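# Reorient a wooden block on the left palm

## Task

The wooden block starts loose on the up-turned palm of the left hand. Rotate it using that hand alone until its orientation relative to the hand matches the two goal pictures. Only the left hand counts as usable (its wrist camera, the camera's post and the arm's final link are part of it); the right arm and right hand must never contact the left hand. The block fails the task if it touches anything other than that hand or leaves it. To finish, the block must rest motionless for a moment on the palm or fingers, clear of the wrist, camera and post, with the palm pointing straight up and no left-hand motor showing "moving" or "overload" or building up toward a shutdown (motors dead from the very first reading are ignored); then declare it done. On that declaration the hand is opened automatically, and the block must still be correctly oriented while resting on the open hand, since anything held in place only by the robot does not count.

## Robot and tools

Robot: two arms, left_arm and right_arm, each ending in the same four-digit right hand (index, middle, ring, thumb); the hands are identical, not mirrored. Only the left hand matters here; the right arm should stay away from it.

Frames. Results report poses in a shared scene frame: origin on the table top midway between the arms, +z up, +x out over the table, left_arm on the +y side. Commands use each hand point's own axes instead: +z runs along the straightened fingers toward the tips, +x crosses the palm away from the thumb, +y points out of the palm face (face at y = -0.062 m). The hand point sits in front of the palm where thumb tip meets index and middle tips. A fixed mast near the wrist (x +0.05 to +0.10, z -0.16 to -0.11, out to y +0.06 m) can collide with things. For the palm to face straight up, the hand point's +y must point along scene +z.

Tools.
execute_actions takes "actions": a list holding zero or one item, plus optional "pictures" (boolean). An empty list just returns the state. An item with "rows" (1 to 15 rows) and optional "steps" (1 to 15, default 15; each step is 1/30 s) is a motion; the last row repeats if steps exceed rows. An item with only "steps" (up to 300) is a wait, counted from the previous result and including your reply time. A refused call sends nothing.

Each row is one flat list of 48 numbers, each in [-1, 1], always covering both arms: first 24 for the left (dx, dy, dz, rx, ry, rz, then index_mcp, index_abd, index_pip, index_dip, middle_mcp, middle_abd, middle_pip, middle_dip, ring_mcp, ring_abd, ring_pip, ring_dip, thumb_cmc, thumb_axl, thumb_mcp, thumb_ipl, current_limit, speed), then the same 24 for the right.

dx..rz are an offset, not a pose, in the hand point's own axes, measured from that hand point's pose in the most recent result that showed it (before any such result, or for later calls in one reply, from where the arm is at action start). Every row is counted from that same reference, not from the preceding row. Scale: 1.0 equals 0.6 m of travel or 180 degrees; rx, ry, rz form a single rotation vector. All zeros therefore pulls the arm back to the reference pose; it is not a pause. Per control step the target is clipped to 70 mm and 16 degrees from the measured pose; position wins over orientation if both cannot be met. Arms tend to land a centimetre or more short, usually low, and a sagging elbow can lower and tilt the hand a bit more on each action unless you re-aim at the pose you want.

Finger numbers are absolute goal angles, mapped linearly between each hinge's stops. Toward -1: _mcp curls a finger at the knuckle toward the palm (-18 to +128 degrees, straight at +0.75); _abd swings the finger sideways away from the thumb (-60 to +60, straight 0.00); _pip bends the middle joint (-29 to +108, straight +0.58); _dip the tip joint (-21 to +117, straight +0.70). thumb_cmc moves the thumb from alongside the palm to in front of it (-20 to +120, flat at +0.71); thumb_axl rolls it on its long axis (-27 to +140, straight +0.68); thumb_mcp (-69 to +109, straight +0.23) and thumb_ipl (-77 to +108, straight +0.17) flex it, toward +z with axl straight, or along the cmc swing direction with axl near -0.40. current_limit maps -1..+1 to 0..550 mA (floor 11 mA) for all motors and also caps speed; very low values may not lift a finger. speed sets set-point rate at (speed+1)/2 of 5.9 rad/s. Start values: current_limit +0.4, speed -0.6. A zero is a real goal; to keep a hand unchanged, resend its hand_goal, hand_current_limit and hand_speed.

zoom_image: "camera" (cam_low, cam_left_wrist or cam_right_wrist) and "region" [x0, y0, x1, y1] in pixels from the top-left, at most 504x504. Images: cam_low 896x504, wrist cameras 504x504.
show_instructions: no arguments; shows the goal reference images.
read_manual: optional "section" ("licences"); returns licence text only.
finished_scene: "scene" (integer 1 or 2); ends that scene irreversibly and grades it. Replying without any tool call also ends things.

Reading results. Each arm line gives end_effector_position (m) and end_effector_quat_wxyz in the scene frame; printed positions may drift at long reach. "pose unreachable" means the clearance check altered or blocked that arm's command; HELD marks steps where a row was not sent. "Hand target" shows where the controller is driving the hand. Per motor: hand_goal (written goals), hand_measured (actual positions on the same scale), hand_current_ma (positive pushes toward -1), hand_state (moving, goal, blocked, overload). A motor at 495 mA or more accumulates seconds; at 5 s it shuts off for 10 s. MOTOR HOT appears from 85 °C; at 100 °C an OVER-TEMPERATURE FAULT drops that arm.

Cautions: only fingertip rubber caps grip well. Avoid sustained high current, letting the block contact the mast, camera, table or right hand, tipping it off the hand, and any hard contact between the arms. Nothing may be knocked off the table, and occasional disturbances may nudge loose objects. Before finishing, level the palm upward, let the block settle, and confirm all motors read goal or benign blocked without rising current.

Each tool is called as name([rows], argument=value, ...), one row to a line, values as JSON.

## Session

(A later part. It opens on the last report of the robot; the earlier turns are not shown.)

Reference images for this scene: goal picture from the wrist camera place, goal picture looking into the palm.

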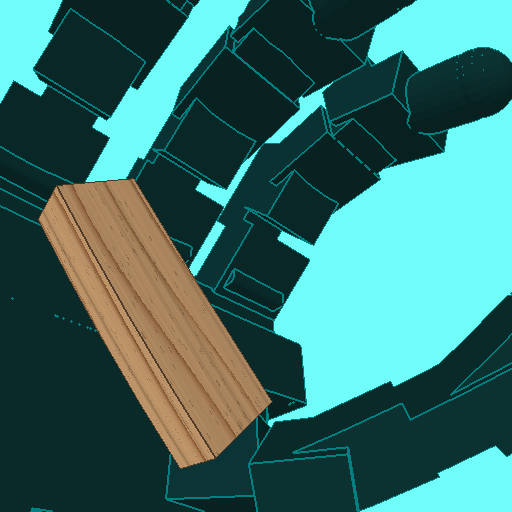

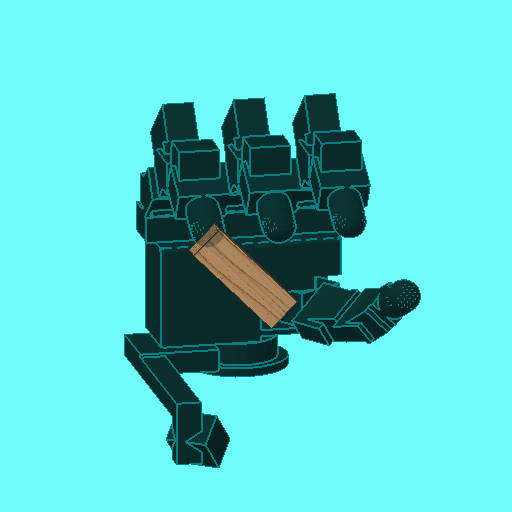

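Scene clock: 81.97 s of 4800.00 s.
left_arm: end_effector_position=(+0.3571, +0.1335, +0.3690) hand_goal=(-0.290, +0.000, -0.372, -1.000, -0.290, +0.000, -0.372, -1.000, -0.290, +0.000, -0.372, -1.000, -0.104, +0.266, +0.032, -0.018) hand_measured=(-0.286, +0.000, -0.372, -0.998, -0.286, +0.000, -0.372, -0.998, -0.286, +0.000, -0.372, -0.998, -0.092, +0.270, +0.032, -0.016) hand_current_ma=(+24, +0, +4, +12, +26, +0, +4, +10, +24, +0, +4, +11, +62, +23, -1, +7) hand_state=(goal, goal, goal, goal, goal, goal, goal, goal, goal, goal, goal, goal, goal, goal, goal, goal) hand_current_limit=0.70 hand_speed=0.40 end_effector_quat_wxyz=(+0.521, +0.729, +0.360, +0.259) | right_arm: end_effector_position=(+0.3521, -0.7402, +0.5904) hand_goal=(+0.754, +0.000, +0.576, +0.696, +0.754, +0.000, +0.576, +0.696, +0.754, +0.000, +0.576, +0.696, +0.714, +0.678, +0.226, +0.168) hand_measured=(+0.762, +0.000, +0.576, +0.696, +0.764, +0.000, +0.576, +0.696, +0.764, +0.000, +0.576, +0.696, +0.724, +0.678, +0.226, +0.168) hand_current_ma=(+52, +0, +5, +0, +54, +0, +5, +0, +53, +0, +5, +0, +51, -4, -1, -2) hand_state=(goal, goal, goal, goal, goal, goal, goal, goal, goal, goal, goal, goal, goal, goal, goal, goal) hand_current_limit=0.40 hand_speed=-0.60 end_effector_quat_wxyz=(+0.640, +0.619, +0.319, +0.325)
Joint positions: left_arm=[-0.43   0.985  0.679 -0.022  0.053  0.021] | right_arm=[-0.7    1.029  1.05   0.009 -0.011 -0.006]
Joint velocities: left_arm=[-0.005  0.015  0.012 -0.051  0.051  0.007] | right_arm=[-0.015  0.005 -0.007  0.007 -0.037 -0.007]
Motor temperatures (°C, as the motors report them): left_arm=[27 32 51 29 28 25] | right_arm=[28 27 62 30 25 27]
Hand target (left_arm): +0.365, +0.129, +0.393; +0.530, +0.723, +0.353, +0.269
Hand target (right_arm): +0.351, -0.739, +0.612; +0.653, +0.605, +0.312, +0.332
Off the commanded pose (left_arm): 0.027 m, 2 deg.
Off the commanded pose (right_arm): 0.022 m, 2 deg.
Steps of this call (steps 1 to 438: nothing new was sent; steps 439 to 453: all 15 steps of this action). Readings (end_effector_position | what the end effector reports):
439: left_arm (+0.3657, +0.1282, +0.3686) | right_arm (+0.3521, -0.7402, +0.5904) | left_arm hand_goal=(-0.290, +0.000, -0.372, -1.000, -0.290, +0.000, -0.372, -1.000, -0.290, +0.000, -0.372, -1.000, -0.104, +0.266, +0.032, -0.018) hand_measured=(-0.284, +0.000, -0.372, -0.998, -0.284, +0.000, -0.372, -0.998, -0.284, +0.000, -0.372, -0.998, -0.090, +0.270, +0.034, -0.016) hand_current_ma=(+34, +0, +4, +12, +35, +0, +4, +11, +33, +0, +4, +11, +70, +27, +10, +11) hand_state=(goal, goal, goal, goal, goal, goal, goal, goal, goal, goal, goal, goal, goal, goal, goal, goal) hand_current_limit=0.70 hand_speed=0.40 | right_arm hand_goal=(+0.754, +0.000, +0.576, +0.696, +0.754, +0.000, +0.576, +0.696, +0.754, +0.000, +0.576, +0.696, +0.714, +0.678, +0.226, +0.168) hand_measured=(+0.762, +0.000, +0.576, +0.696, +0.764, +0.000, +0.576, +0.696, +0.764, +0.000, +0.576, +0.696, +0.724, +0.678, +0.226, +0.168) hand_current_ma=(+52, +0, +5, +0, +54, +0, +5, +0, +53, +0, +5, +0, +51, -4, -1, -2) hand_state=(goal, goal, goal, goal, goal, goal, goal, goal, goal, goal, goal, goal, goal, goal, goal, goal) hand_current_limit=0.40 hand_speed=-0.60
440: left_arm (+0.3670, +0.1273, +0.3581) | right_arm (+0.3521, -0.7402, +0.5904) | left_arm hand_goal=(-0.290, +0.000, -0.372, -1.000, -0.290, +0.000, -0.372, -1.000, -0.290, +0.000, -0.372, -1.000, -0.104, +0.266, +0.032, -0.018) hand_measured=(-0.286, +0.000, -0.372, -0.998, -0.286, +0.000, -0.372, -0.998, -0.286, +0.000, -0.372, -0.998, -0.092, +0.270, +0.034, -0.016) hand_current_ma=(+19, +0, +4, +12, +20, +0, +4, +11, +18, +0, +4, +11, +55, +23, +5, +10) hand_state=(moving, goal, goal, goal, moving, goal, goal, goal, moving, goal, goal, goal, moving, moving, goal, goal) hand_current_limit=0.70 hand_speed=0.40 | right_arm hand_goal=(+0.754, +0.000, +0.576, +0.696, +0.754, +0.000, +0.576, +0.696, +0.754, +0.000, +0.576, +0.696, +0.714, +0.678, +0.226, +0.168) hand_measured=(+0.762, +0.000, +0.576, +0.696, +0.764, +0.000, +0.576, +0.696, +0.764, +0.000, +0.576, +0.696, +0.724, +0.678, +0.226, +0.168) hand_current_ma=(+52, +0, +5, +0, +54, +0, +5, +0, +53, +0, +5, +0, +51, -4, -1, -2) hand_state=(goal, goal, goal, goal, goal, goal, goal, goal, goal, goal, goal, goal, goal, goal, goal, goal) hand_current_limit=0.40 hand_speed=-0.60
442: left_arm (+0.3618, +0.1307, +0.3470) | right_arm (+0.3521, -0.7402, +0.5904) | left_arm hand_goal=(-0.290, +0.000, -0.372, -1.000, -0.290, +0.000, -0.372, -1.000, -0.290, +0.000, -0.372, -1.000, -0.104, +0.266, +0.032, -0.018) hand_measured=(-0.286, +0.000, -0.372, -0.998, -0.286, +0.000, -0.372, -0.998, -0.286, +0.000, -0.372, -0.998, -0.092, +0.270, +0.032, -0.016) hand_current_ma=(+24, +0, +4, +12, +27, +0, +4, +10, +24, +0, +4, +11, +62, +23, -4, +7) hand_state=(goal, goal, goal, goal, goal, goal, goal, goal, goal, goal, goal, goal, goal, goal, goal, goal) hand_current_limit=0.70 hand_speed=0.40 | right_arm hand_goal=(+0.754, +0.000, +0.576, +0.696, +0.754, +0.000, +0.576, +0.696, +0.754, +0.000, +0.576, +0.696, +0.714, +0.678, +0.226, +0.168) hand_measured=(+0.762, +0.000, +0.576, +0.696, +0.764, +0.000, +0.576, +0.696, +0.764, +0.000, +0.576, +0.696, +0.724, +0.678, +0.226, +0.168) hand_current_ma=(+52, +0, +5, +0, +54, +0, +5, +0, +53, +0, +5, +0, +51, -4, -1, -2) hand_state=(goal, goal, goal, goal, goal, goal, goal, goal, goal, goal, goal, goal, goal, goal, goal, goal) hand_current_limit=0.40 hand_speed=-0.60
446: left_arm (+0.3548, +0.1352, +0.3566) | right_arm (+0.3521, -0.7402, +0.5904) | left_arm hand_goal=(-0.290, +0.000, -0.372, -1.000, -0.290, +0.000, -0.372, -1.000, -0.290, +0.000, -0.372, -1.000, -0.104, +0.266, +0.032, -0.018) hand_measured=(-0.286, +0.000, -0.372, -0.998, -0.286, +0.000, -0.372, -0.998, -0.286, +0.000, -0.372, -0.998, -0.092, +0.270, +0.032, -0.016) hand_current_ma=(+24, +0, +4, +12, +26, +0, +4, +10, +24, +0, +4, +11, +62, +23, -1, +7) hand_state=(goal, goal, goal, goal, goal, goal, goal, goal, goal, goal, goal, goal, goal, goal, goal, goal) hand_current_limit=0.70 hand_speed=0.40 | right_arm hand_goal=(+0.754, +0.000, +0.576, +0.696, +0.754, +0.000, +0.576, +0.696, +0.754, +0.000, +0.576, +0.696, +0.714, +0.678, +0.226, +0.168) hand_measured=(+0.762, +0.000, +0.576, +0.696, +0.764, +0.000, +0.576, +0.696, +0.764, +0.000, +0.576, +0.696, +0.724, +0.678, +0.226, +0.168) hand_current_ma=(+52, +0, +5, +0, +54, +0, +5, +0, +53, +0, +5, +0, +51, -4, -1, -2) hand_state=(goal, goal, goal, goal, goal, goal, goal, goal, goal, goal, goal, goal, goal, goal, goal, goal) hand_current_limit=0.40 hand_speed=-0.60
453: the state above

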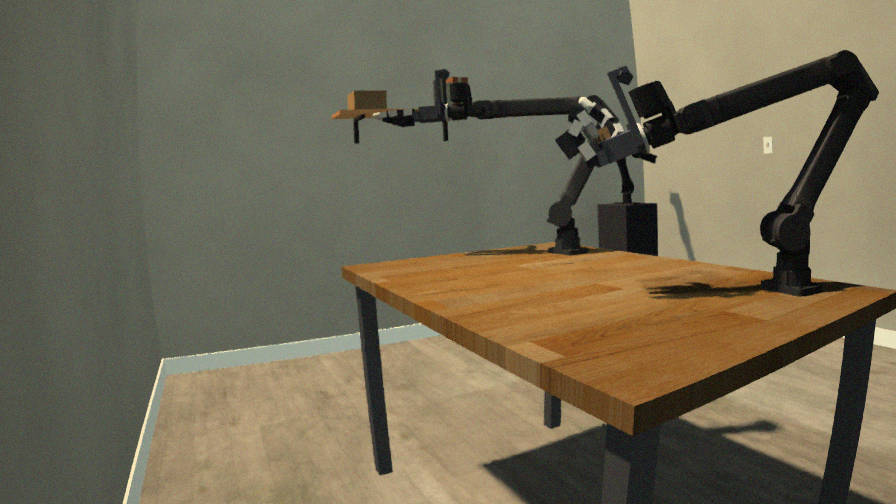

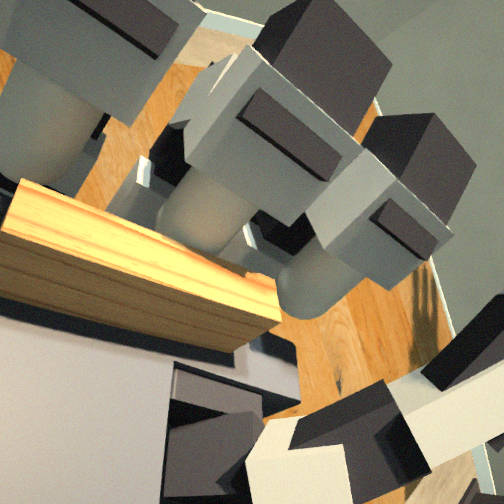

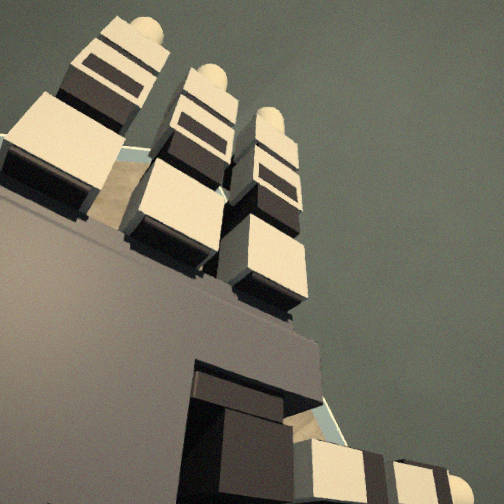

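execute_actions([
  {"rows": [[0.0,0.043,0.001,-0.01,0.0,0.0, -0.29,0,-0.372,-1, -0.5,0,-0.372,-0.174, -0.5,0,-0.372,-0.174, -0.104,0.266,0.032,-0.018, 0.7,0.4, 0.0,0.0367,0.0,-0.0135,0.0,0.0, 0.754,0,0.576,0.696, 0.754,0,0.576,0.696, 0.754,0,0.576,0.696, 0.714,0.678,0.226,0.168, 0.4,-0.6]], "steps": 15},
])

execute_actions([
  {"rows": [[0.0,0.043,0.001,-0.01,0.0,0.0, -0.29,0,-0.372,-1, -0.55,0,-0.372,-0.174, -0.55,0,-0.372,-0.174, -0.104,0.266,0.032,-0.018, 0.7,0.4, 0.0,0.0367,0.0,-0.0135,0.0,0.0, 0.754,0,0.576,0.696, 0.754,0,0.576,0.696, 0.754,0,0.576,0.696, 0.714,0.678,0.226,0.168, 0.4,-0.6],[0.0,0.043,0.001,-0.01,0.0,0.0, -0.29,0,-0.372,-1, -0.55,0,-0.372,-0.174, -0.55,0,-0.372,-0.174, -0.104,0.266,0.032,-0.018, 0.7,0.4, 0.0,0.0367,0.0,-0.0135,0.0,0.0, 0.754,0,0.576,0.696, 0.754,0,0.576,0.696, 0.754,0,0.576,0.696, 0.714,0.678,0.226,0.168, 0.4,-0.6],[0.0,0.043,0.001,-0.01,0.0,0.0, -0.29,0,-0.372,-1, -0.55,0,-0.372,-0.174, -0.55,0,-0.372,-0.174, -0.104,0.266,0.032,-0.018, 0.7,0.4, 0.0,0.0367,0.0,-0.0135,0.0,0.0, 0.754,0,0.576,0.696, 0.754,0,0.576,0.696, 0.754,0,0.576,0.696, 0.714,0.678,0.226,0.168, 0.4,-0.6],[0.0,0.043,0.001,-0.01,0.0,0.0, -0.29,0,-0.372,-1, -0.55,0,-0.372,-0.174, -0.55,0,-0.372,-0.174, -0.104,0.266,0.032,-0.018, 0.7,0.4, 0.0,0.0367,0.0,-0.0135,0.0,0.0, 0.754,0,0.576,0.696, 0.754,0,0.576,0.696, 0.754,0,0.576,0.696, 0.714,0.678,0.226,0.168, 0.4,-0.6],[0.0,0.043,0.001,-0.01,0.0,0.0, -0.29,0,-0.372,-1, -0.55,0,-0.372,-0.174, -0.55,0,-0.372,-0.174, -0.104,0.266,0.032,-0.018, 0.7,0.4, 0.0,0.0367,0.0,-0.0135,0.0,0.0, 0.754,0,0.576,0.696, 0.754,0,0.576,0.696, 0.754,0,0.576,0.696, 0.714,0.678,0.226,0.168, 0.4,-0.6],[0.0,0.043,0.001,-0.01,0.0,0.0, -0.29,0,-0.372,-1, -0.55,0,-0.372,-0.174, -0.55,0,-0.372,-0.174, -0.104,0.266,0.032,-0.018, 0.7,0.4, 0.0,0.0367,0.0,-0.0135,0.0,0.0, 0.754,0,0.576,0.696, 0.754,0,0.576,0.696, 0.754,0,0.576,0.696, 0.714,0.678,0.226,0.168, 0.4,-0.6],[0.0,0.043,0.001,-0.118,0.0,0.0, -0.29,0,-0.372,-1, -0.55,0,-0.372,-0.174, -0.55,0,-0.372,-0.174, -0.104,0.266,0.032,-0.018, 0.7,0.4, 0.0,0.0367,0.0,-0.0135,0.0,0.0, 0.754,0,0.576,0.696, 0.754,0,0.576,0.696, 0.754,0,0.576,0.696, 0.714,0.678,0.226,0.168, 0.4,-0.6]], "steps": 15},
])

Scene clock: 107.27 s of 4800.00 s.
left_arm: end_effector_position=(+0.3582, +0.1327, +0.3652) hand_goal=(-0.290, +0.000, -0.372, -1.000, -0.500, +0.000, -0.372, -0.174, -0.500, +0.000, -0.372, -0.174, -0.104, +0.266, +0.032, -0.018) hand_measured=(-0.286, +0.000, -0.372, -0.998, -0.494, +0.000, -0.372, -0.542, -0.494, +0.000, -0.372, -0.536, -0.092, +0.270, +0.032, -0.016) hand_current_ma=(+24, +0, +4, +12, +37, +0, +2, -63, +34, +0, +3, -61, +62, +23, -1, +7) hand_state=(goal, goal, goal, goal, goal, goal, goal, moving, goal, goal, goal, moving, goal, goal, goal, goal) hand_current_limit=0.70 hand_speed=0.40 end_effector_quat_wxyz=(+0.518, +0.732, +0.361, +0.257) | right_arm: end_effector_position=(+0.3521, -0.7402, +0.5904) hand_goal=(+0.754, +0.000, +0.576, +0.696, +0.754, +0.000, +0.576, +0.696, +0.754, +0.000, +0.576, +0.696, +0.714, +0.678, +0.226, +0.168) hand_measured=(+0.762, +0.000, +0.576, +0.696, +0.764, +0.000, +0.576, +0.696, +0.764, +0.000, +0.576, +0.696, +0.724, +0.678, +0.226, +0.168) hand_current_ma=(+52, +0, +5, +0, +54, +0, +5, +0, +53, +0, +5, +0, +51, -4, -1, -2) hand_state=(goal, goal, goal, goal, goal, goal, goal, goal, goal, goal, goal, goal, goal, goal, goal, goal) hand_current_limit=0.40 hand_speed=-0.60 end_effector_quat_wxyz=(+0.640, +0.619, +0.319, +0.325)
Joint positions: left_arm=[-0.43   0.991  0.679 -0.026  0.053  0.022] | right_arm=[-0.7    1.029  1.05   0.009 -0.011 -0.006]
Joint velocities: left_arm=[ 0.005 -0.005 -0.002 -0.002  0.007 -0.007] | right_arm=[-0.015 -0.005  0.002  0.002 -0.007  0.007]
Motor temperatures (°C, as the motors report them): left_arm=[27 31 56 29 28 25] | right_arm=[28 27 63 30 25 27]
Hand target (left_arm): +0.363, +0.129, +0.393; +0.533, +0.721, +0.356, +0.265
Hand target (right_arm): +0.351, -0.739, +0.612; +0.653, +0.605, +0.312, +0.332
Off the commanded pose (left_arm): 0.029 m, 2 deg.
Off the commanded pose (right_arm): 0.022 m, 2 deg.
Steps of this call (steps 1 to 744: nothing new was sent; steps 745 to 759: all 15 steps of this action). Readings (end_effector_position | what the end effector reports):
745: left_arm (+0.3582, +0.1327, +0.3652) | right_arm (+0.3521, -0.7402, +0.5904) | left_arm hand_goal=(-0.290, +0.000, -0.372, -1.000, -0.500, +0.000, -0.372, -0.174, -0.500, +0.000, -0.372, -0.174, -0.104, +0.266, +0.032, -0.018) hand_measured=(-0.286, +0.000, -0.372, -0.998, -0.286, +0.000, -0.372, -0.998, -0.286, +0.000, -0.372, -0.998, -0.092, +0.270, +0.032, -0.016) hand_current_ma=(+24, +0, +4, +12, +26, +0, +4, +10, +24, +0, +4, +11, +62, +23, -1, +7) hand_state=(goal, goal, goal, goal, moving, goal, goal, moving, moving, goal, goal, moving, goal, goal, goal, goal) hand_current_limit=0.70 hand_speed=0.40 | right_arm hand_goal=(+0.754, +0.000, +0.576, +0.696, +0.754, +0.000, +0.576, +0.696, +0.754, +0.000, +0.576, +0.696, +0.714, +0.678, +0.226, +0.168) hand_measured=(+0.762, +0.000, +0.576, +0.696, +0.764, +0.000, +0.576, +0.696, +0.764, +0.000, +0.576, +0.696, +0.724, +0.678, +0.226, +0.168) hand_current_ma=(+52, +0, +5, +0, +54, +0, +5, +0, +53, +0, +5, +0, +51, -4, -1, -2) hand_state=(goal, goal, goal, goal, goal, goal, goal, goal, goal, goal, goal, goal, goal, goal, goal, goal) hand_current_limit=0.40 hand_speed=-0.60
746: left_arm (+0.3582, +0.1327, +0.3652) | right_arm (+0.3521, -0.7402, +0.5904) | left_arm hand_goal=(-0.290, +0.000, -0.372, -1.000, -0.500, +0.000, -0.372, -0.174, -0.500, +0.000, -0.372, -0.174, -0.104, +0.266, +0.032, -0.018) hand_measured=(-0.286, +0.000, -0.372, -0.998, -0.286, +0.000, -0.372, -0.998, -0.286, +0.000, -0.372, -0.998, -0.092, +0.270, +0.032, -0.016) hand_current_ma=(+24, +0, +4, +12, +204, +0, +4, -156, +198, +0, +4, -154, +62, +23, -1, +7) hand_state=(goal, goal, goal, goal, moving, goal, goal, moving, moving, goal, goal, moving, goal, goal, goal, goal) hand_current_limit=0.70 hand_speed=0.40 | right_arm hand_goal=(+0.754, +0.000, +0.576, +0.696, +0.754, +0.000, +0.576, +0.696, +0.754, +0.000, +0.576, +0.696, +0.714, +0.678, +0.226, +0.168) hand_measured=(+0.762, +0.000, +0.576, +0.696, +0.764, +0.000, +0.576, +0.696, +0.764, +0.000, +0.576, +0.696, +0.724, +0.678, +0.226, +0.168) hand_current_ma=(+52, +0, +5, +0, +54, +0, +5, +0, +53, +0, +5, +0, +51, -4, -1, -2) hand_state=(goal, goal, goal, goal, goal, goal, goal, goal, goal, goal, goal, goal, goal, goal, goal, goal) hand_current_limit=0.40 hand_speed=-0.60
748: left_arm (+0.3582, +0.1327, +0.3652) | right_arm (+0.3521, -0.7402, +0.5904) | left_arm hand_goal=(-0.290, +0.000, -0.372, -1.000, -0.500, +0.000, -0.372, -0.174, -0.500, +0.000, -0.372, -0.174, -0.104, +0.266, +0.032, -0.018) hand_measured=(-0.286, +0.000, -0.372, -0.998, -0.350, +0.000, -0.372, -0.932, -0.350, +0.000, -0.372, -0.930, -0.092, +0.270, +0.032, -0.016) hand_current_ma=(+24, +0, +4, +12, +134, +0, +4, -118, +131, +0, +4, -117, +62, +23, -1, +7) hand_state=(goal, goal, goal, goal, moving, goal, goal, moving, moving, goal, goal, moving, goal, goal, goal, goal) hand_current_limit=0.70 hand_speed=0.40 | right_arm hand_goal=(+0.754, +0.000, +0.576, +0.696, +0.754, +0.000, +0.576, +0.696, +0.754, +0.000, +0.576, +0.696, +0.714, +0.678, +0.226, +0.168) hand_measured=(+0.762, +0.000, +0.576, +0.696, +0.764, +0.000, +0.576, +0.696, +0.764, +0.000, +0.576, +0.696, +0.724, +0.678, +0.226, +0.168) hand_current_ma=(+52, +0, +5, +0, +54, +0, +5, +0, +53, +0, +5, +0, +51, -4, -1, -2) hand_state=(goal, goal, goal, goal, goal, goal, goal, goal, goal, goal, goal, goal, goal, goal, goal, goal) hand_current_limit=0.40 hand_speed=-0.60
752: left_arm (+0.3582, +0.1327, +0.3652) | right_arm (+0.3521, -0.7402, +0.5904) | left_arm hand_goal=(-0.290, +0.000, -0.372, -1.000, -0.500, +0.000, -0.372, -0.174, -0.500, +0.000, -0.372, -0.174, -0.104, +0.266, +0.032, -0.018) hand_measured=(-0.286, +0.000, -0.372, -0.998, -0.476, +0.000, -0.372, -0.788, -0.478, +0.000, -0.372, -0.786, -0.092, +0.270, +0.032, -0.016) hand_current_ma=(+24, +0, +4, +12, +26, +0, +4, -76, +16, +0, +3, -75, +62, +23, -1, +7) hand_state=(goal, goal, goal, goal, moving, goal, goal, moving, moving, goal, goal, moving, goal, goal, goal, goal) hand_current_limit=0.70 hand_speed=0.40 | right_arm hand_goal=(+0.754, +0.000, +0.576, +0.696, +0.754, +0.000, +0.576, +0.696, +0.754, +0.000, +0.576, +0.696, +0.714, +0.678, +0.226, +0.168) hand_measured=(+0.762, +0.000, +0.576, +0.696, +0.764, +0.000, +0.576, +0.696, +0.764, +0.000, +0.576, +0.696, +0.724, +0.678, +0.226, +0.168) hand_current_ma=(+52, +0, +5, +0, +54, +0, +5, +0, +53, +0, +5, +0, +51, -4, -1, -2) hand_state=(goal, goal, goal, goal, goal, goal, goal, goal, goal, goal, goal, goal, goal, goal, goal, goal) hand_current_limit=0.40 hand_speed=-0.60
759: the state above

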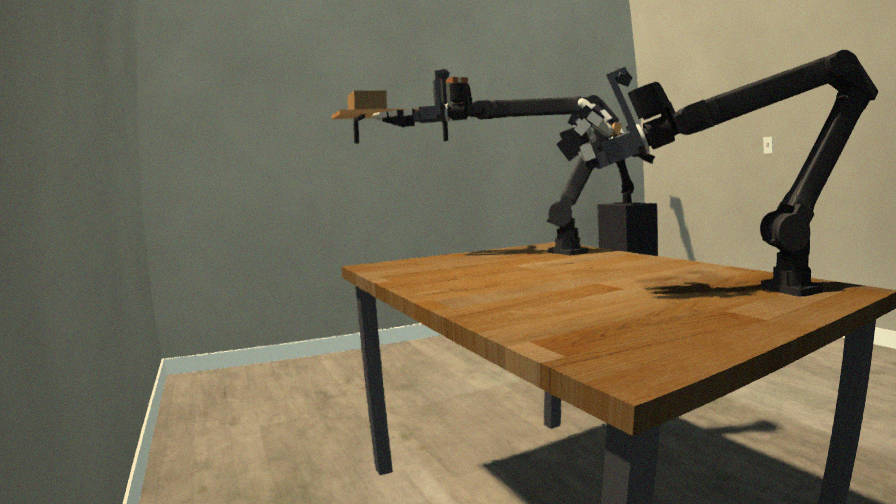

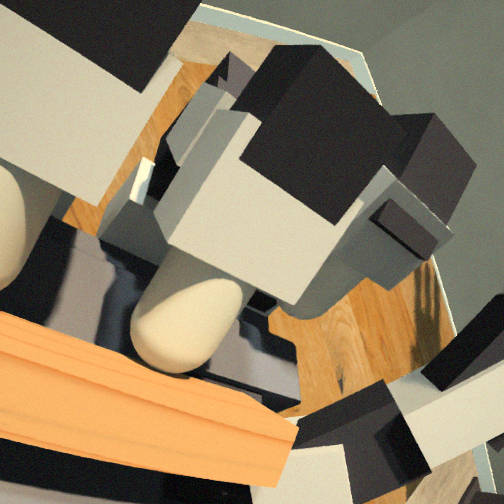

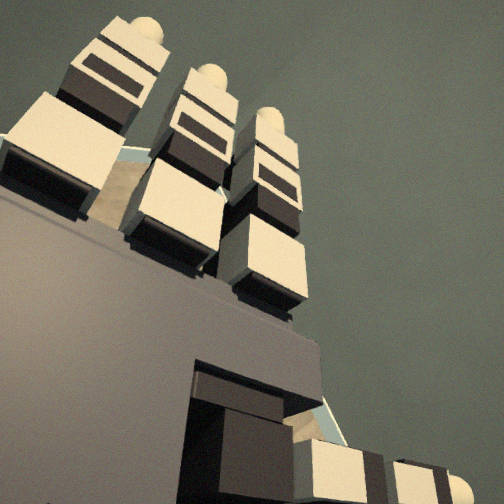

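Scene clock: 107.77 s of 4800.00 s.
left_arm: end_effector_position=(+0.3690, +0.1270, +0.3831) hand_goal=(-0.290, +0.000, -0.372, -1.000, -0.550, +0.000, -0.372, -0.174, -0.550, +0.000, -0.372, -0.174, -0.104, +0.266, +0.032, -0.018) hand_measured=(-0.286, +0.000, -0.372, -0.998, -0.550, +0.000, -0.372, -0.178, -0.550, +0.000, -0.372, -0.178, -0.092, +0.270, +0.032, -0.018) hand_current_ma=(+20, +0, +4, +12, +4, +0, -1, -21, +3, +0, -1, -21, +62, +22, -7, +5) hand_state=(goal, goal, goal, goal, goal, goal, goal, goal, goal, goal, goal, goal, goal, goal, goal, goal) hand_current_limit=0.70 hand_speed=0.40 end_effector_quat_wxyz=(+0.629, +0.636, +0.313, +0.319) | right_arm: end_effector_position=(+0.3521, -0.7402, +0.5904) hand_goal=(+0.754, +0.000, +0.576, +0.696, +0.754, +0.000, +0.576, +0.696, +0.754, +0.000, +0.576, +0.696, +0.714, +0.678, +0.226, +0.168) hand_measured=(+0.762, +0.000, +0.576, +0.696, +0.764, +0.000, +0.576, +0.696, +0.764, +0.000, +0.576, +0.696, +0.724, +0.678, +0.226, +0.168) hand_current_ma=(+52, +0, +5, +0, +54, +0, +5, +0, +53, +0, +5, +0, +51, -4, -1, -2) hand_state=(goal, goal, goal, goal, goal, goal, goal, goal, goal, goal, goal, goal, goal, goal, goal, goal) hand_current_limit=0.40 hand_speed=-0.60 end_effector_quat_wxyz=(+0.640, +0.619, +0.319, +0.325)
Joint positions: left_arm=[-0.43   1.176  0.605  0.565  0.05   0.013] | right_arm=[-0.7    1.029  1.05   0.009 -0.011 -0.006]
Joint velocities: left_arm=[-0.015  0.415 -0.051  0.335  0.007 -0.007] | right_arm=[-0.015  0.005  0.002 -0.007 -0.066 -0.066]
Motor temperatures (°C, as the motors report them): left_arm=[27 31 56 29 28 25] | right_arm=[28 27 63 30 25 27]
Hand target (left_arm): +0.366, +0.127, +0.390; +0.643, +0.623, +0.310, +0.320
Hand target (right_arm): +0.351, -0.739, +0.612; +0.653, +0.605, +0.312, +0.332
Off the commanded pose (left_arm): 0.007 m, 2 deg.
Off the commanded pose (right_arm): 0.022 m, 2 deg.
Steps of this call (steps 1 to 15: all 15 steps of this action). Readings (end_effector_position | what the end effector reports):
1: left_arm (+0.3582, +0.1327, +0.3652) | right_arm (+0.3521, -0.7402, +0.5904) | left_arm hand_goal=(-0.290, +0.000, -0.372, -1.000, -0.550, +0.000, -0.372, -0.174, -0.550, +0.000, -0.372, -0.174, -0.104, +0.266, +0.032, -0.018) hand_measured=(-0.286, +0.000, -0.372, -0.998, -0.494, +0.000, -0.372, -0.506, -0.494, +0.000, -0.372, -0.502, -0.092, +0.270, +0.032, -0.016) hand_current_ma=(+24, +0, +4, +12, +37, +0, +2, -64, +34, +0, +3, -63, +62, +23, -1, +7) hand_state=(goal, goal, goal, goal, moving, goal, goal, moving, moving, goal, goal, moving, goal, goal, goal, goal) hand_current_limit=0.70 hand_speed=0.40 | right_arm hand_goal=(+0.754, +0.000, +0.576, +0.696, +0.754, +0.000, +0.576, +0.696, +0.754, +0.000, +0.576, +0.696, +0.714, +0.678, +0.226, +0.168) hand_measured=(+0.762, +0.000, +0.576, +0.696, +0.764, +0.000, +0.576, +0.696, +0.764, +0.000, +0.576, +0.696, +0.724, +0.678, +0.226, +0.168) hand_current_ma=(+52, +0, +5, +0, +54, +0, +5, +0, +53, +0, +5, +0, +51, -4, -1, -2) hand_state=(goal, goal, goal, goal, goal, goal, goal, goal, goal, goal, goal, goal, goal, goal, goal, goal) hand_current_limit=0.40 hand_speed=-0.60
2: left_arm (+0.3582, +0.1327, +0.3652) | right_arm (+0.3521, -0.7402, +0.5904) | left_arm hand_goal=(-0.290, +0.000, -0.372, -1.000, -0.550, +0.000, -0.372, -0.174, -0.550, +0.000, -0.372, -0.174, -0.104, +0.266, +0.032, -0.018) hand_measured=(-0.286, +0.000, -0.372, -0.998, -0.494, +0.000, -0.372, -0.470, -0.494, +0.000, -0.372, -0.466, -0.092, +0.270, +0.032, -0.016) hand_current_ma=(+24, +0, +4, +12, +141, +0, +2, -62, +138, +0, +3, -62, +62, +23, -1, +7) hand_state=(goal, goal, goal, goal, moving, goal, goal, moving, moving, goal, goal, moving, goal, goal, goal, goal) hand_current_limit=0.70 hand_speed=0.40 | right_arm hand_goal=(+0.754, +0.000, +0.576, +0.696, +0.754, +0.000, +0.576, +0.696, +0.754, +0.000, +0.576, +0.696, +0.714, +0.678, +0.226, +0.168) hand_measured=(+0.762, +0.000, +0.576, +0.696, +0.764, +0.000, +0.576, +0.696, +0.764, +0.000, +0.576, +0.696, +0.724, +0.678, +0.226, +0.168) hand_current_ma=(+52, +0, +5, +0, +54, +0, +5, +0, +53, +0, +5, +0, +51, -4, -1, -2) hand_state=(goal, goal, goal, goal, goal, goal, goal, goal, goal, goal, goal, goal, goal, goal, goal, goal) hand_current_limit=0.40 hand_speed=-0.60
4: left_arm (+0.3582, +0.1327, +0.3652) | right_arm (+0.3521, -0.7402, +0.5904) | left_arm hand_goal=(-0.290, +0.000, -0.372, -1.000, -0.550, +0.000, -0.372, -0.174, -0.550, +0.000, -0.372, -0.174, -0.104, +0.266, +0.032, -0.018) hand_measured=(-0.286, +0.000, -0.372, -0.998, -0.534, +0.000, -0.372, -0.400, -0.536, +0.000, -0.372, -0.394, -0.092, +0.270, +0.032, -0.016) hand_current_ma=(+24, +0, +4, +12, +14, +0, +1, -63, +8, +0, +1, -63, +62, +23, -1, +7) hand_state=(goal, goal, goal, goal, moving, goal, goal, moving, moving, goal, goal, moving, goal, goal, goal, goal) hand_current_limit=0.70 hand_speed=0.40 | right_arm hand_goal=(+0.754, +0.000, +0.576, +0.696, +0.754, +0.000, +0.576, +0.696, +0.754, +0.000, +0.576, +0.696, +0.714, +0.678, +0.226, +0.168) hand_measured=(+0.762, +0.000, +0.576, +0.696, +0.764, +0.000, +0.576, +0.696, +0.764, +0.000, +0.576, +0.696, +0.724, +0.678, +0.226, +0.168) hand_current_ma=(+52, +0, +5, +0, +54, +0, +5, +0, +53, +0, +5, +0, +51, -4, -1, -2) hand_state=(goal, goal, goal, goal, goal, goal, goal, goal, goal, goal, goal, goal, goal, goal, goal, goal) hand_current_limit=0.40 hand_speed=-0.60
8: left_arm (+0.3567, +0.1338, +0.3802) | right_arm (+0.3521, -0.7402, +0.5904) | left_arm hand_goal=(-0.290, +0.000, -0.372, -1.000, -0.550, +0.000, -0.372, -0.174, -0.550, +0.000, -0.372, -0.174, -0.104, +0.266, +0.032, -0.018) hand_measured=(-0.284, +0.000, -0.372, -0.998, -0.544, +0.000, -0.372, -0.260, -0.546, +0.000, -0.372, -0.254, -0.092, +0.270, +0.032, -0.018) hand_current_ma=(+30, +0, +4, +12, +30, +0, -1, -64, +26, +0, +0, -64, +62, +23, -7, +5) hand_state=(moving, goal, goal, goal, goal, goal, goal, moving, goal, goal, goal, moving, goal, goal, moving, goal) hand_current_limit=0.70 hand_speed=0.40 | right_arm hand_goal=(+0.754, +0.000, +0.576, +0.696, +0.754, +0.000, +0.576, +0.696, +0.754, +0.000, +0.576, +0.696, +0.714, +0.678, +0.226, +0.168) hand_measured=(+0.762, +0.000, +0.576, +0.696, +0.764, +0.000, +0.576, +0.696, +0.764, +0.000, +0.576, +0.696, +0.724, +0.678, +0.226, +0.168) hand_current_ma=(+52, +0, +5, +0, +54, +0, +5, +0, +53, +0, +5, +0, +51, -4, -1, -2) hand_state=(goal, goal, goal, goal, goal, goal, goal, goal, goal, goal, goal, goal, goal, goal, goal, goal) hand_current_limit=0.40 hand_speed=-0.60
15: the state above

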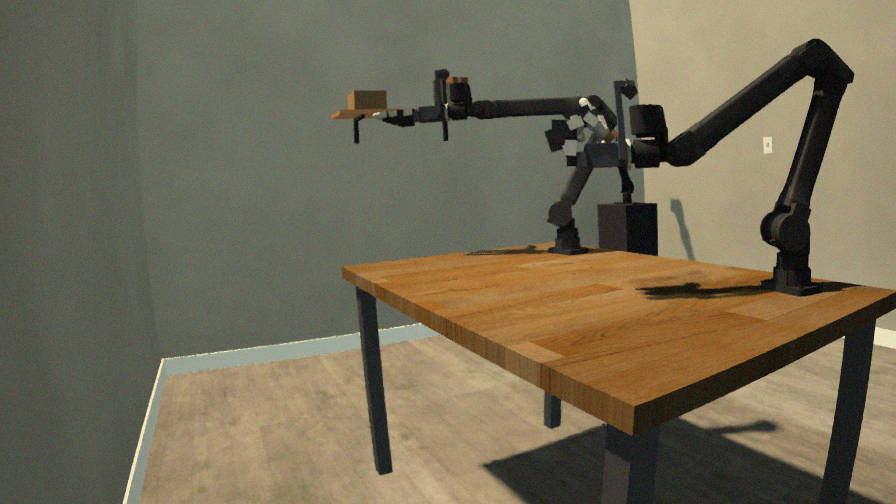

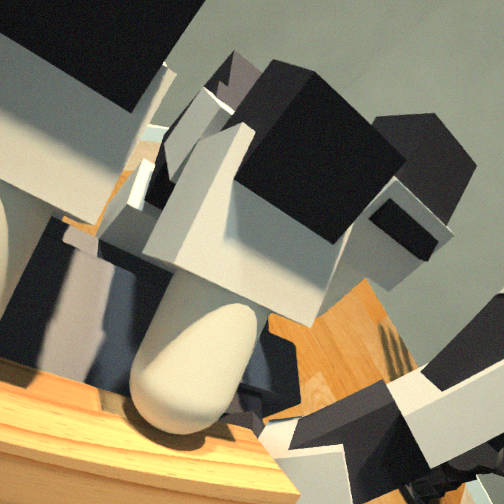

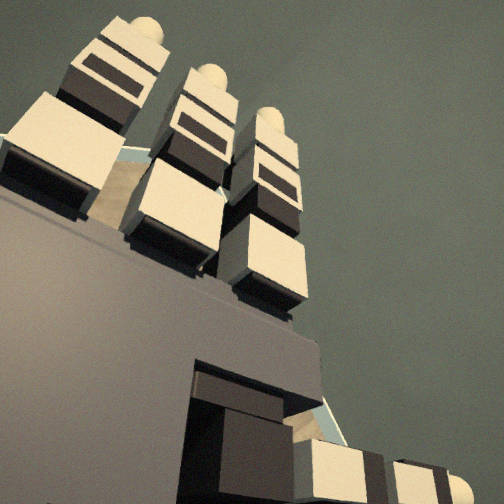

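execute_actions(actions=[])

zoom_image(camera="cam_low", region=[540, 80, 660, 180])

Scene clock: 110.27 s of 4800.00 s.
left_arm: end_effector_position=(+0.3701, +0.1266, +0.3744) hand_goal=(-0.290, +0.000, -0.372, -1.000, -0.550, +0.000, -0.372, -0.174, -0.550, +0.000, -0.372, -0.174, -0.104, +0.266, +0.032, -0.018) hand_measured=(-0.286, +0.000, -0.372, -0.998, -0.550, +0.000, -0.372, -0.178, -0.550, +0.000, -0.372, -0.178, -0.092, +0.270, +0.032, -0.018) hand_current_ma=(+20, +0, +3, +12, +3, +0, -1, -21, +2, +0, -2, -20, +62, +22, -7, +5) hand_state=(goal, goal, goal, goal, goal, goal, goal, goal, goal, goal, goal, goal, goal, goal, goal, goal) hand_current_limit=0.70 hand_speed=0.40 end_effector_quat_wxyz=(+0.628, +0.637, +0.314, +0.317) | right_arm: end_effector_position=(+0.3521, -0.7402, +0.5904) hand_goal=(+0.754, +0.000, +0.576, +0.696, +0.754, +0.000, +0.576, +0.696, +0.754, +0.000, +0.576, +0.696, +0.714, +0.678, +0.226, +0.168) hand_measured=(+0.762, +0.000, +0.576, +0.696, +0.764, +0.000, +0.576, +0.696, +0.764, +0.000, +0.576, +0.696, +0.724, +0.678, +0.226, +0.168) hand_current_ma=(+52, +0, +5, +0, +54, +0, +5, +0, +53, +0, +5, +0, +51, -4, -1, -2) hand_state=(goal, goal, goal, goal, goal, goal, goal, goal, goal, goal, goal, goal, goal, goal, goal, goal) hand_current_limit=0.40 hand_speed=-0.60 end_effector_quat_wxyz=(+0.640, +0.619, +0.319, +0.325)
Joint positions: left_arm=[-0.43   1.194  0.594  0.591  0.05   0.009] | right_arm=[-0.7    1.029  1.05   0.009 -0.011 -0.006]
Joint velocities: left_arm=[ 0.005 -0.015 -0.017 -0.002  0.037 -0.037] | right_arm=[ 0.005 -0.005 -0.012 -0.022  0.022 -0.066]
Motor temperatures (°C, as the motors report them): left_arm=[27 32 55 29 28 25] | right_arm=[28 27 63 30 25 27]
Hand target (left_arm): +0.366, +0.127, +0.390; +0.643, +0.623, +0.310, +0.320
Hand target (right_arm): +0.351, -0.739, +0.612; +0.653, +0.605, +0.312, +0.332
Off the commanded pose (left_arm): 0.016 m, 2 deg.
Off the commanded pose (right_arm): 0.022 m, 2 deg.
Steps of this call (steps 1 to 75: nothing new was sent). Readings (end_effector_position | what the end effector reports):
1: left_arm (+0.3706, +0.1259, +0.3786) | right_arm (+0.3521, -0.7402, +0.5904) | left_arm hand_goal=(-0.290, +0.000, -0.372, -1.000, -0.550, +0.000, -0.372, -0.174, -0.550, +0.000, -0.372, -0.174, -0.104, +0.266, +0.032, -0.018) hand_measured=(-0.286, +0.000, -0.372, -0.998, -0.550, +0.000, -0.372, -0.178, -0.550, +0.000, -0.372, -0.178, -0.092, +0.270, +0.032, -0.018) hand_current_ma=(+20, +0, +4, +12, +4, +0, -1, -21, +3, +0, -1, -21, +62, +22, -7, +5) hand_state=(goal, goal, goal, goal, goal, goal, goal, goal, goal, goal, goal, goal, goal, goal, goal, goal) hand_current_limit=0.70 hand_speed=0.40 | right_arm hand_goal=(+0.754, +0.000, +0.576, +0.696, +0.754, +0.000, +0.576, +0.696, +0.754, +0.000, +0.576, +0.696, +0.714, +0.678, +0.226, +0.168) hand_measured=(+0.762, +0.000, +0.576, +0.696, +0.764, +0.000, +0.576, +0.696, +0.764, +0.000, +0.576, +0.696, +0.724, +0.678, +0.226, +0.168) hand_current_ma=(+52, +0, +5, +0, +54, +0, +5, +0, +53, +0, +5, +0, +51, -4, -1, -2) hand_state=(goal, goal, goal, goal, goal, goal, goal, goal, goal, goal, goal, goal, goal, goal, goal, goal) hand_current_limit=0.40 hand_speed=-0.60
2: left_arm (+0.3713, +0.1255, +0.3748) | right_arm (+0.3521, -0.7402, +0.5904) | left_arm hand_goal=(-0.290, +0.000, -0.372, -1.000, -0.550, +0.000, -0.372, -0.174, -0.550, +0.000, -0.372, -0.174, -0.104, +0.266, +0.032, -0.018) hand_measured=(-0.286, +0.000, -0.372, -0.998, -0.550, +0.000, -0.372, -0.178, -0.550, +0.000, -0.372, -0.178, -0.092, +0.270, +0.032, -0.018) hand_current_ma=(+20, +0, +4, +12, +4, +0, -1, -21, +3, +0, -1, -20, +62, +22, -7, +5) hand_state=(goal, goal, goal, goal, goal, goal, goal, goal, goal, goal, goal, goal, goal, goal, goal, goal) hand_current_limit=0.70 hand_speed=0.40 | right_arm hand_goal=(+0.754, +0.000, +0.576, +0.696, +0.754, +0.000, +0.576, +0.696, +0.754, +0.000, +0.576, +0.696, +0.714, +0.678, +0.226, +0.168) hand_measured=(+0.762, +0.000, +0.576, +0.696, +0.764, +0.000, +0.576, +0.696, +0.764, +0.000, +0.576, +0.696, +0.724, +0.678, +0.226, +0.168) hand_current_ma=(+52, +0, +5, +0, +54, +0, +5, +0, +53, +0, +5, +0, +51, -4, -1, -2) hand_state=(goal, goal, goal, goal, goal, goal, goal, goal, goal, goal, goal, goal, goal, goal, goal, goal) hand_current_limit=0.40 hand_speed=-0.60
4: left_arm (+0.3710, +0.1258, +0.3717) | right_arm (+0.3521, -0.7402, +0.5904) | left_arm hand_goal=(-0.290, +0.000, -0.372, -1.000, -0.550, +0.000, -0.372, -0.174, -0.550, +0.000, -0.372, -0.174, -0.104, +0.266, +0.032, -0.018) hand_measured=(-0.286, +0.000, -0.372, -0.998, -0.550, +0.000, -0.372, -0.178, -0.550, +0.000, -0.372, -0.178, -0.092, +0.270, +0.032, -0.018) hand_current_ma=(+20, +0, +3, +12, +4, +0, -2, -21, +3, +0, -2, -20, +62, +22, -7, +5) hand_state=(goal, goal, goal, goal, goal, goal, goal, goal, goal, goal, goal, goal, goal, goal, goal, goal) hand_current_limit=0.70 hand_speed=0.40 | right_arm hand_goal=(+0.754, +0.000, +0.576, +0.696, +0.754, +0.000, +0.576, +0.696, +0.754, +0.000, +0.576, +0.696, +0.714, +0.678, +0.226, +0.168) hand_measured=(+0.762, +0.000, +0.576, +0.696, +0.764, +0.000, +0.576, +0.696, +0.764, +0.000, +0.576, +0.696, +0.724, +0.678, +0.226, +0.168) hand_current_ma=(+52, +0, +5, +0, +54, +0, +5, +0, +53, +0, +5, +0, +51, -4, -1, -2) hand_state=(goal, goal, goal, goal, goal, goal, goal, goal, goal, goal, goal, goal, goal, goal, goal, goal) hand_current_limit=0.40 hand_speed=-0.60
8: left_arm (+0.3703, +0.1264, +0.3738) | right_arm (+0.3521, -0.7402, +0.5904) | left_arm hand_goal=(-0.290, +0.000, -0.372, -1.000, -0.550, +0.000, -0.372, -0.174, -0.550, +0.000, -0.372, -0.174, -0.104, +0.266, +0.032, -0.018) hand_measured=(-0.286, +0.000, -0.372, -0.998, -0.550, +0.000, -0.372, -0.178, -0.550, +0.000, -0.372, -0.178, -0.092, +0.270, +0.032, -0.018) hand_current_ma=(+20, +0, +3, +12, +3, +0, -1, -20, +2, +0, -2, -20, +62, +22, -7, +5) hand_state=(goal, goal, goal, goal, goal, goal, goal, goal, goal, goal, goal, goal, goal, goal, goal, goal) hand_current_limit=0.70 hand_speed=0.40 | right_arm hand_goal=(+0.754, +0.000, +0.576, +0.696, +0.754, +0.000, +0.576, +0.696, +0.754, +0.000, +0.576, +0.696, +0.714, +0.678, +0.226, +0.168) hand_measured=(+0.762, +0.000, +0.576, +0.696, +0.764, +0.000, +0.576, +0.696, +0.764, +0.000, +0.576, +0.696, +0.724, +0.678, +0.226, +0.168) hand_current_ma=(+52, +0, +5, +0, +54, +0, +5, +0, +53, +0, +5, +0, +51, -4, -1, -2) hand_state=(goal, goal, goal, goal, goal, goal, goal, goal, goal, goal, goal, goal, goal, goal, goal, goal) hand_current_limit=0.40 hand_speed=-0.60
75: the state above

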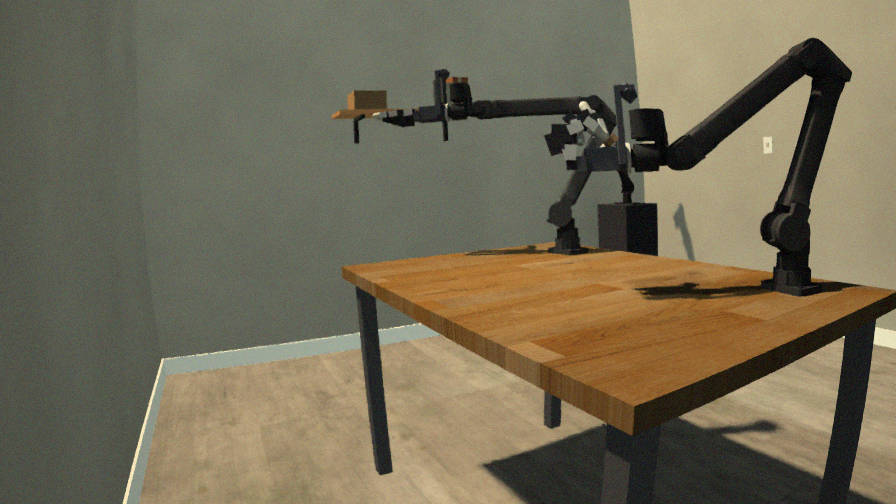

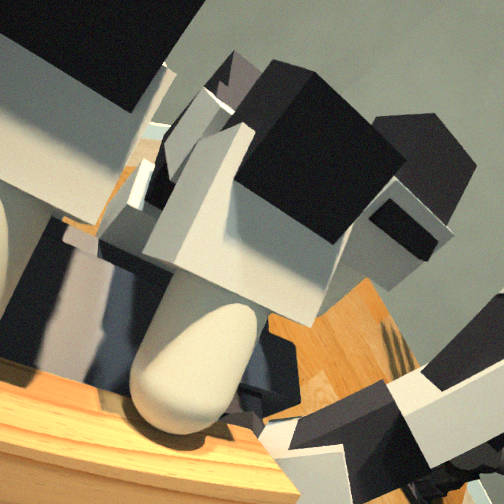

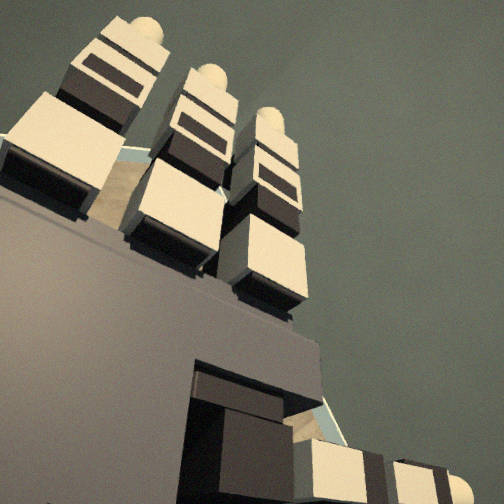

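Region (540, 80, 660, 180) of cam_low's 896x504 image, scaled by 4.200, with more detail than that image has.

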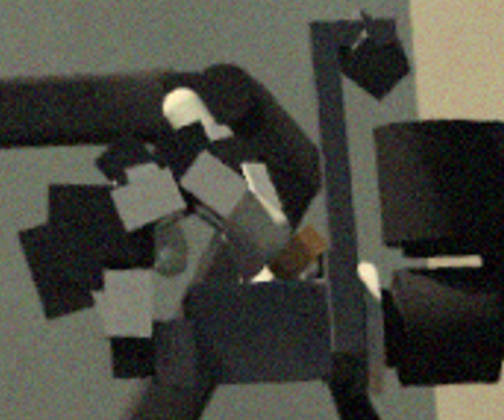

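execute_actions([
  {"rows": [[-0.003,0.026,-0.0057,-0.0135,0.0,0.0, -0.29,0,-0.372,-1, -0.55,0,-0.226,-0.174, -0.55,0,-0.226,-0.174, -0.104,0.266,0.032,-0.018, 0.7,0.4, 0.0,0.0367,0.0,-0.0135,0.0,0.0, 0.754,0,0.576,0.696, 0.754,0,0.576,0.696, 0.754,0,0.576,0.696, 0.714,0.678,0.226,0.168, 0.4,-0.6]], "steps": 15},
])

zoom_image(camera="cam_low", region=[540, 80, 660, 180])

Scene clock: 139.87 s of 4800.00 s.
left_arm: end_effector_position=(+0.3702, +0.1268, +0.3748) hand_goal=(-0.290, +0.000, -0.372, -1.000, -0.550, +0.000, -0.226, -0.174, -0.550, +0.000, -0.226, -0.174, -0.104, +0.266, +0.032, -0.018) hand_measured=(-0.286, +0.000, -0.372, -0.998, -0.550, +0.000, -0.234, -0.178, -0.550, +0.000, -0.232, -0.178, -0.092, +0.270, +0.032, -0.018) hand_current_ma=(+20, +0, +3, +12, -1, +0, -42, -19, -1, +0, -42, -19, +62, +22, -7, +5) hand_state=(goal, goal, goal, goal, goal, goal, goal, goal, goal, goal, goal, goal, goal, goal, goal, goal) hand_current_limit=0.70 hand_speed=0.40 end_effector_quat_wxyz=(+0.629, +0.636, +0.315, +0.318) | right_arm: end_effector_position=(+0.3521, -0.7402, +0.5904) hand_goal=(+0.754, +0.000, +0.576, +0.696, +0.754, +0.000, +0.576, +0.696, +0.754, +0.000, +0.576, +0.696, +0.714, +0.678, +0.226, +0.168) hand_measured=(+0.762, +0.000, +0.576, +0.696, +0.764, +0.000, +0.576, +0.696, +0.764, +0.000, +0.576, +0.696, +0.724, +0.678, +0.226, +0.168) hand_current_ma=(+52, +0, +5, +0, +54, +0, +5, +0, +53, +0, +5, +0, +51, -4, -1, -2) hand_state=(goal, goal, goal, goal, goal, goal, goal, goal, goal, goal, goal, goal, goal, goal, goal, goal) hand_current_limit=0.40 hand_speed=-0.60 end_effector_quat_wxyz=(+0.640, +0.619, +0.319, +0.325)
Joint positions: left_arm=[-0.43   1.194  0.594  0.592  0.049  0.009] | right_arm=[-0.7    1.029  1.05   0.009 -0.011 -0.006]
Joint velocities: left_arm=[-0.015  0.005  0.002  0.007 -0.037 -0.007] | right_arm=[-0.005 -0.005 -0.032  0.002 -0.066 -0.037]
Motor temperatures (°C, as the motors report them): left_arm=[27 32 50 29 28 25] | right_arm=[28 27 64 30 25 27]
Hand target (left_arm): +0.366, +0.127, +0.390; +0.642, +0.623, +0.308, +0.324
Hand target (right_arm): +0.351, -0.739, +0.612; +0.653, +0.605, +0.312, +0.332
Off the commanded pose (left_arm): 0.016 m, 2 deg.
Off the commanded pose (right_arm): 0.022 m, 2 deg.
Steps of this call (steps 1 to 873: nothing new was sent; steps 874 to 888: all 15 steps of this action). Readings (end_effector_position | what the end effector reports):
874: left_arm (+0.3702, +0.1266, +0.3744) | right_arm (+0.3521, -0.7402, +0.5904) | left_arm hand_goal=(-0.290, +0.000, -0.372, -1.000, -0.550, +0.000, -0.226, -0.174, -0.550, +0.000, -0.226, -0.174, -0.104, +0.266, +0.032, -0.018) hand_measured=(-0.286, +0.000, -0.372, -0.998, -0.550, +0.000, -0.372, -0.178, -0.550, +0.000, -0.372, -0.178, -0.092, +0.270, +0.032, -0.018) hand_current_ma=(+20, +0, +3, +12, +3, +0, -1, -21, +2, +0, -2, -20, +62, +22, -7, +5) hand_state=(goal, goal, goal, goal, goal, goal, moving, goal, goal, goal, moving, goal, goal, goal, goal, goal) hand_current_limit=0.70 hand_speed=0.40 | right_arm hand_goal=(+0.754, +0.000, +0.576, +0.696, +0.754, +0.000, +0.576, +0.696, +0.754, +0.000, +0.576, +0.696, +0.714, +0.678, +0.226, +0.168) hand_measured=(+0.762, +0.000, +0.576, +0.696, +0.764, +0.000, +0.576, +0.696, +0.764, +0.000, +0.576, +0.696, +0.724, +0.678, +0.226, +0.168) hand_current_ma=(+52, +0, +5, +0, +54, +0, +5, +0, +53, +0, +5, +0, +51, -4, -1, -2) hand_state=(goal, goal, goal, goal, goal, goal, goal, goal, goal, goal, goal, goal, goal, goal, goal, goal) hand_current_limit=0.40 hand_speed=-0.60
875: left_arm (+0.3702, +0.1267, +0.3745) | right_arm (+0.3521, -0.7402, +0.5904) | left_arm hand_goal=(-0.290, +0.000, -0.372, -1.000, -0.550, +0.000, -0.226, -0.174, -0.550, +0.000, -0.226, -0.174, -0.104, +0.266, +0.032, -0.018) hand_measured=(-0.286, +0.000, -0.372, -0.998, -0.550, +0.000, -0.372, -0.178, -0.550, +0.000, -0.372, -0.178, -0.092, +0.270, +0.032, -0.018) hand_current_ma=(+20, +0, +3, +12, +2, +0, -177, -21, +1, +0, -168, -20, +62, +22, -7, +5) hand_state=(goal, goal, goal, goal, goal, goal, moving, goal, goal, goal, moving, goal, goal, goal, goal, goal) hand_current_limit=0.70 hand_speed=0.40 | right_arm hand_goal=(+0.754, +0.000, +0.576, +0.696, +0.754, +0.000, +0.576, +0.696, +0.754, +0.000, +0.576, +0.696, +0.714, +0.678, +0.226, +0.168) hand_measured=(+0.762, +0.000, +0.576, +0.696, +0.764, +0.000, +0.576, +0.696, +0.764, +0.000, +0.576, +0.696, +0.724, +0.678, +0.226, +0.168) hand_current_ma=(+52, +0, +5, +0, +54, +0, +5, +0, +53, +0, +5, +0, +51, -4, -1, -2) hand_state=(goal, goal, goal, goal, goal, goal, goal, goal, goal, goal, goal, goal, goal, goal, goal, goal) hand_current_limit=0.40 hand_speed=-0.60
877: left_arm (+0.3702, +0.1268, +0.3747) | right_arm (+0.3521, -0.7402, +0.5904) | left_arm hand_goal=(-0.290, +0.000, -0.372, -1.000, -0.550, +0.000, -0.226, -0.174, -0.550, +0.000, -0.226, -0.174, -0.104, +0.266, +0.032, -0.018) hand_measured=(-0.286, +0.000, -0.372, -0.998, -0.550, +0.000, -0.300, -0.178, -0.550, +0.000, -0.310, -0.178, -0.092, +0.270, +0.032, -0.018) hand_current_ma=(+20, +0, +3, +12, +0, +0, -115, -19, -1, +0, -136, -19, +62, +22, -7, +5) hand_state=(goal, goal, goal, goal, goal, goal, moving, goal, goal, goal, moving, goal, goal, goal, goal, goal) hand_current_limit=0.70 hand_speed=0.40 | right_arm hand_goal=(+0.754, +0.000, +0.576, +0.696, +0.754, +0.000, +0.576, +0.696, +0.754, +0.000, +0.576, +0.696, +0.714, +0.678, +0.226, +0.168) hand_measured=(+0.762, +0.000, +0.576, +0.696, +0.764, +0.000, +0.576, +0.696, +0.764, +0.000, +0.576, +0.696, +0.724, +0.678, +0.226, +0.168) hand_current_ma=(+52, +0, +5, +0, +54, +0, +5, +0, +53, +0, +5, +0, +51, -4, -1, -2) hand_state=(goal, goal, goal, goal, goal, goal, goal, goal, goal, goal, goal, goal, goal, goal, goal, goal) hand_current_limit=0.40 hand_speed=-0.60
881: left_arm (+0.3702, +0.1268, +0.3748) | right_arm (+0.3521, -0.7402, +0.5904) | left_arm hand_goal=(-0.290, +0.000, -0.372, -1.000, -0.550, +0.000, -0.226, -0.174, -0.550, +0.000, -0.226, -0.174, -0.104, +0.266, +0.032, -0.018) hand_measured=(-0.286, +0.000, -0.372, -0.998, -0.550, +0.000, -0.234, -0.178, -0.550, +0.000, -0.234, -0.178, -0.092, +0.270, +0.032, -0.018) hand_current_ma=(+20, +0, +3, +12, +0, +0, -40, -19, -1, +0, -39, -19, +62, +22, -7, +5) hand_state=(goal, goal, goal, goal, goal, goal, moving, goal, goal, goal, moving, goal, goal, goal, goal, goal) hand_current_limit=0.70 hand_speed=0.40 | right_arm hand_goal=(+0.754, +0.000, +0.576, +0.696, +0.754, +0.000, +0.576, +0.696, +0.754, +0.000, +0.576, +0.696, +0.714, +0.678, +0.226, +0.168) hand_measured=(+0.762, +0.000, +0.576, +0.696, +0.764, +0.000, +0.576, +0.696, +0.764, +0.000, +0.576, +0.696, +0.724, +0.678, +0.226, +0.168) hand_current_ma=(+52, +0, +5, +0, +54, +0, +5, +0, +53, +0, +5, +0, +51, -4, -1, -2) hand_state=(goal, goal, goal, goal, goal, goal, goal, goal, goal, goal, goal, goal, goal, goal, goal, goal) hand_current_limit=0.40 hand_speed=-0.60
888: the state above

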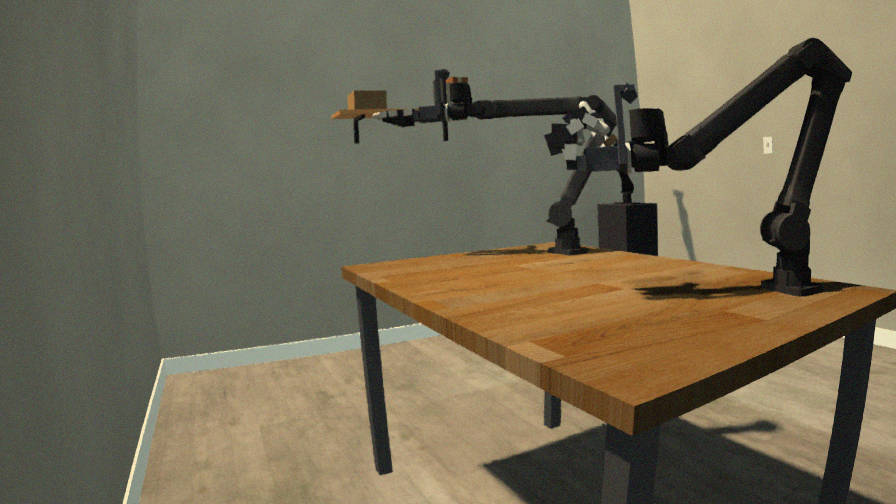

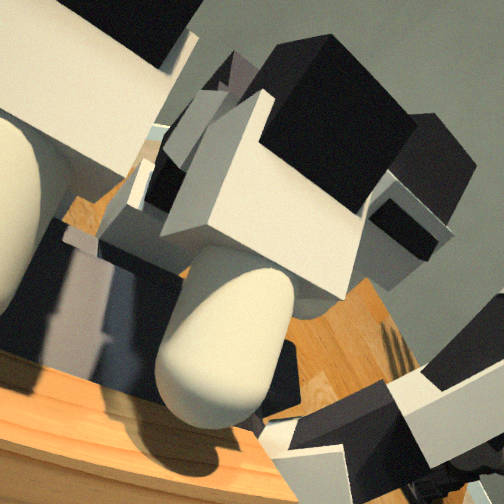

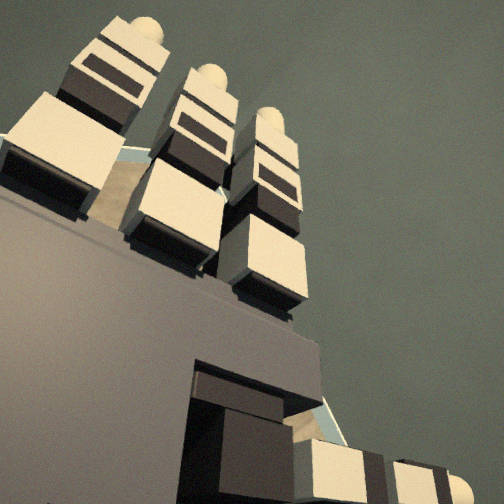

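Region (540, 80, 660, 180) of cam_low's 896x504 image, scaled by 4.200, with more detail than that image has.

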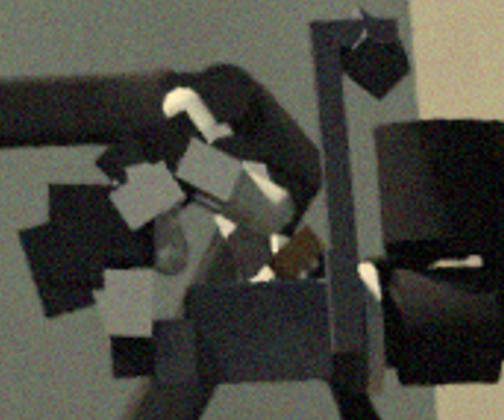

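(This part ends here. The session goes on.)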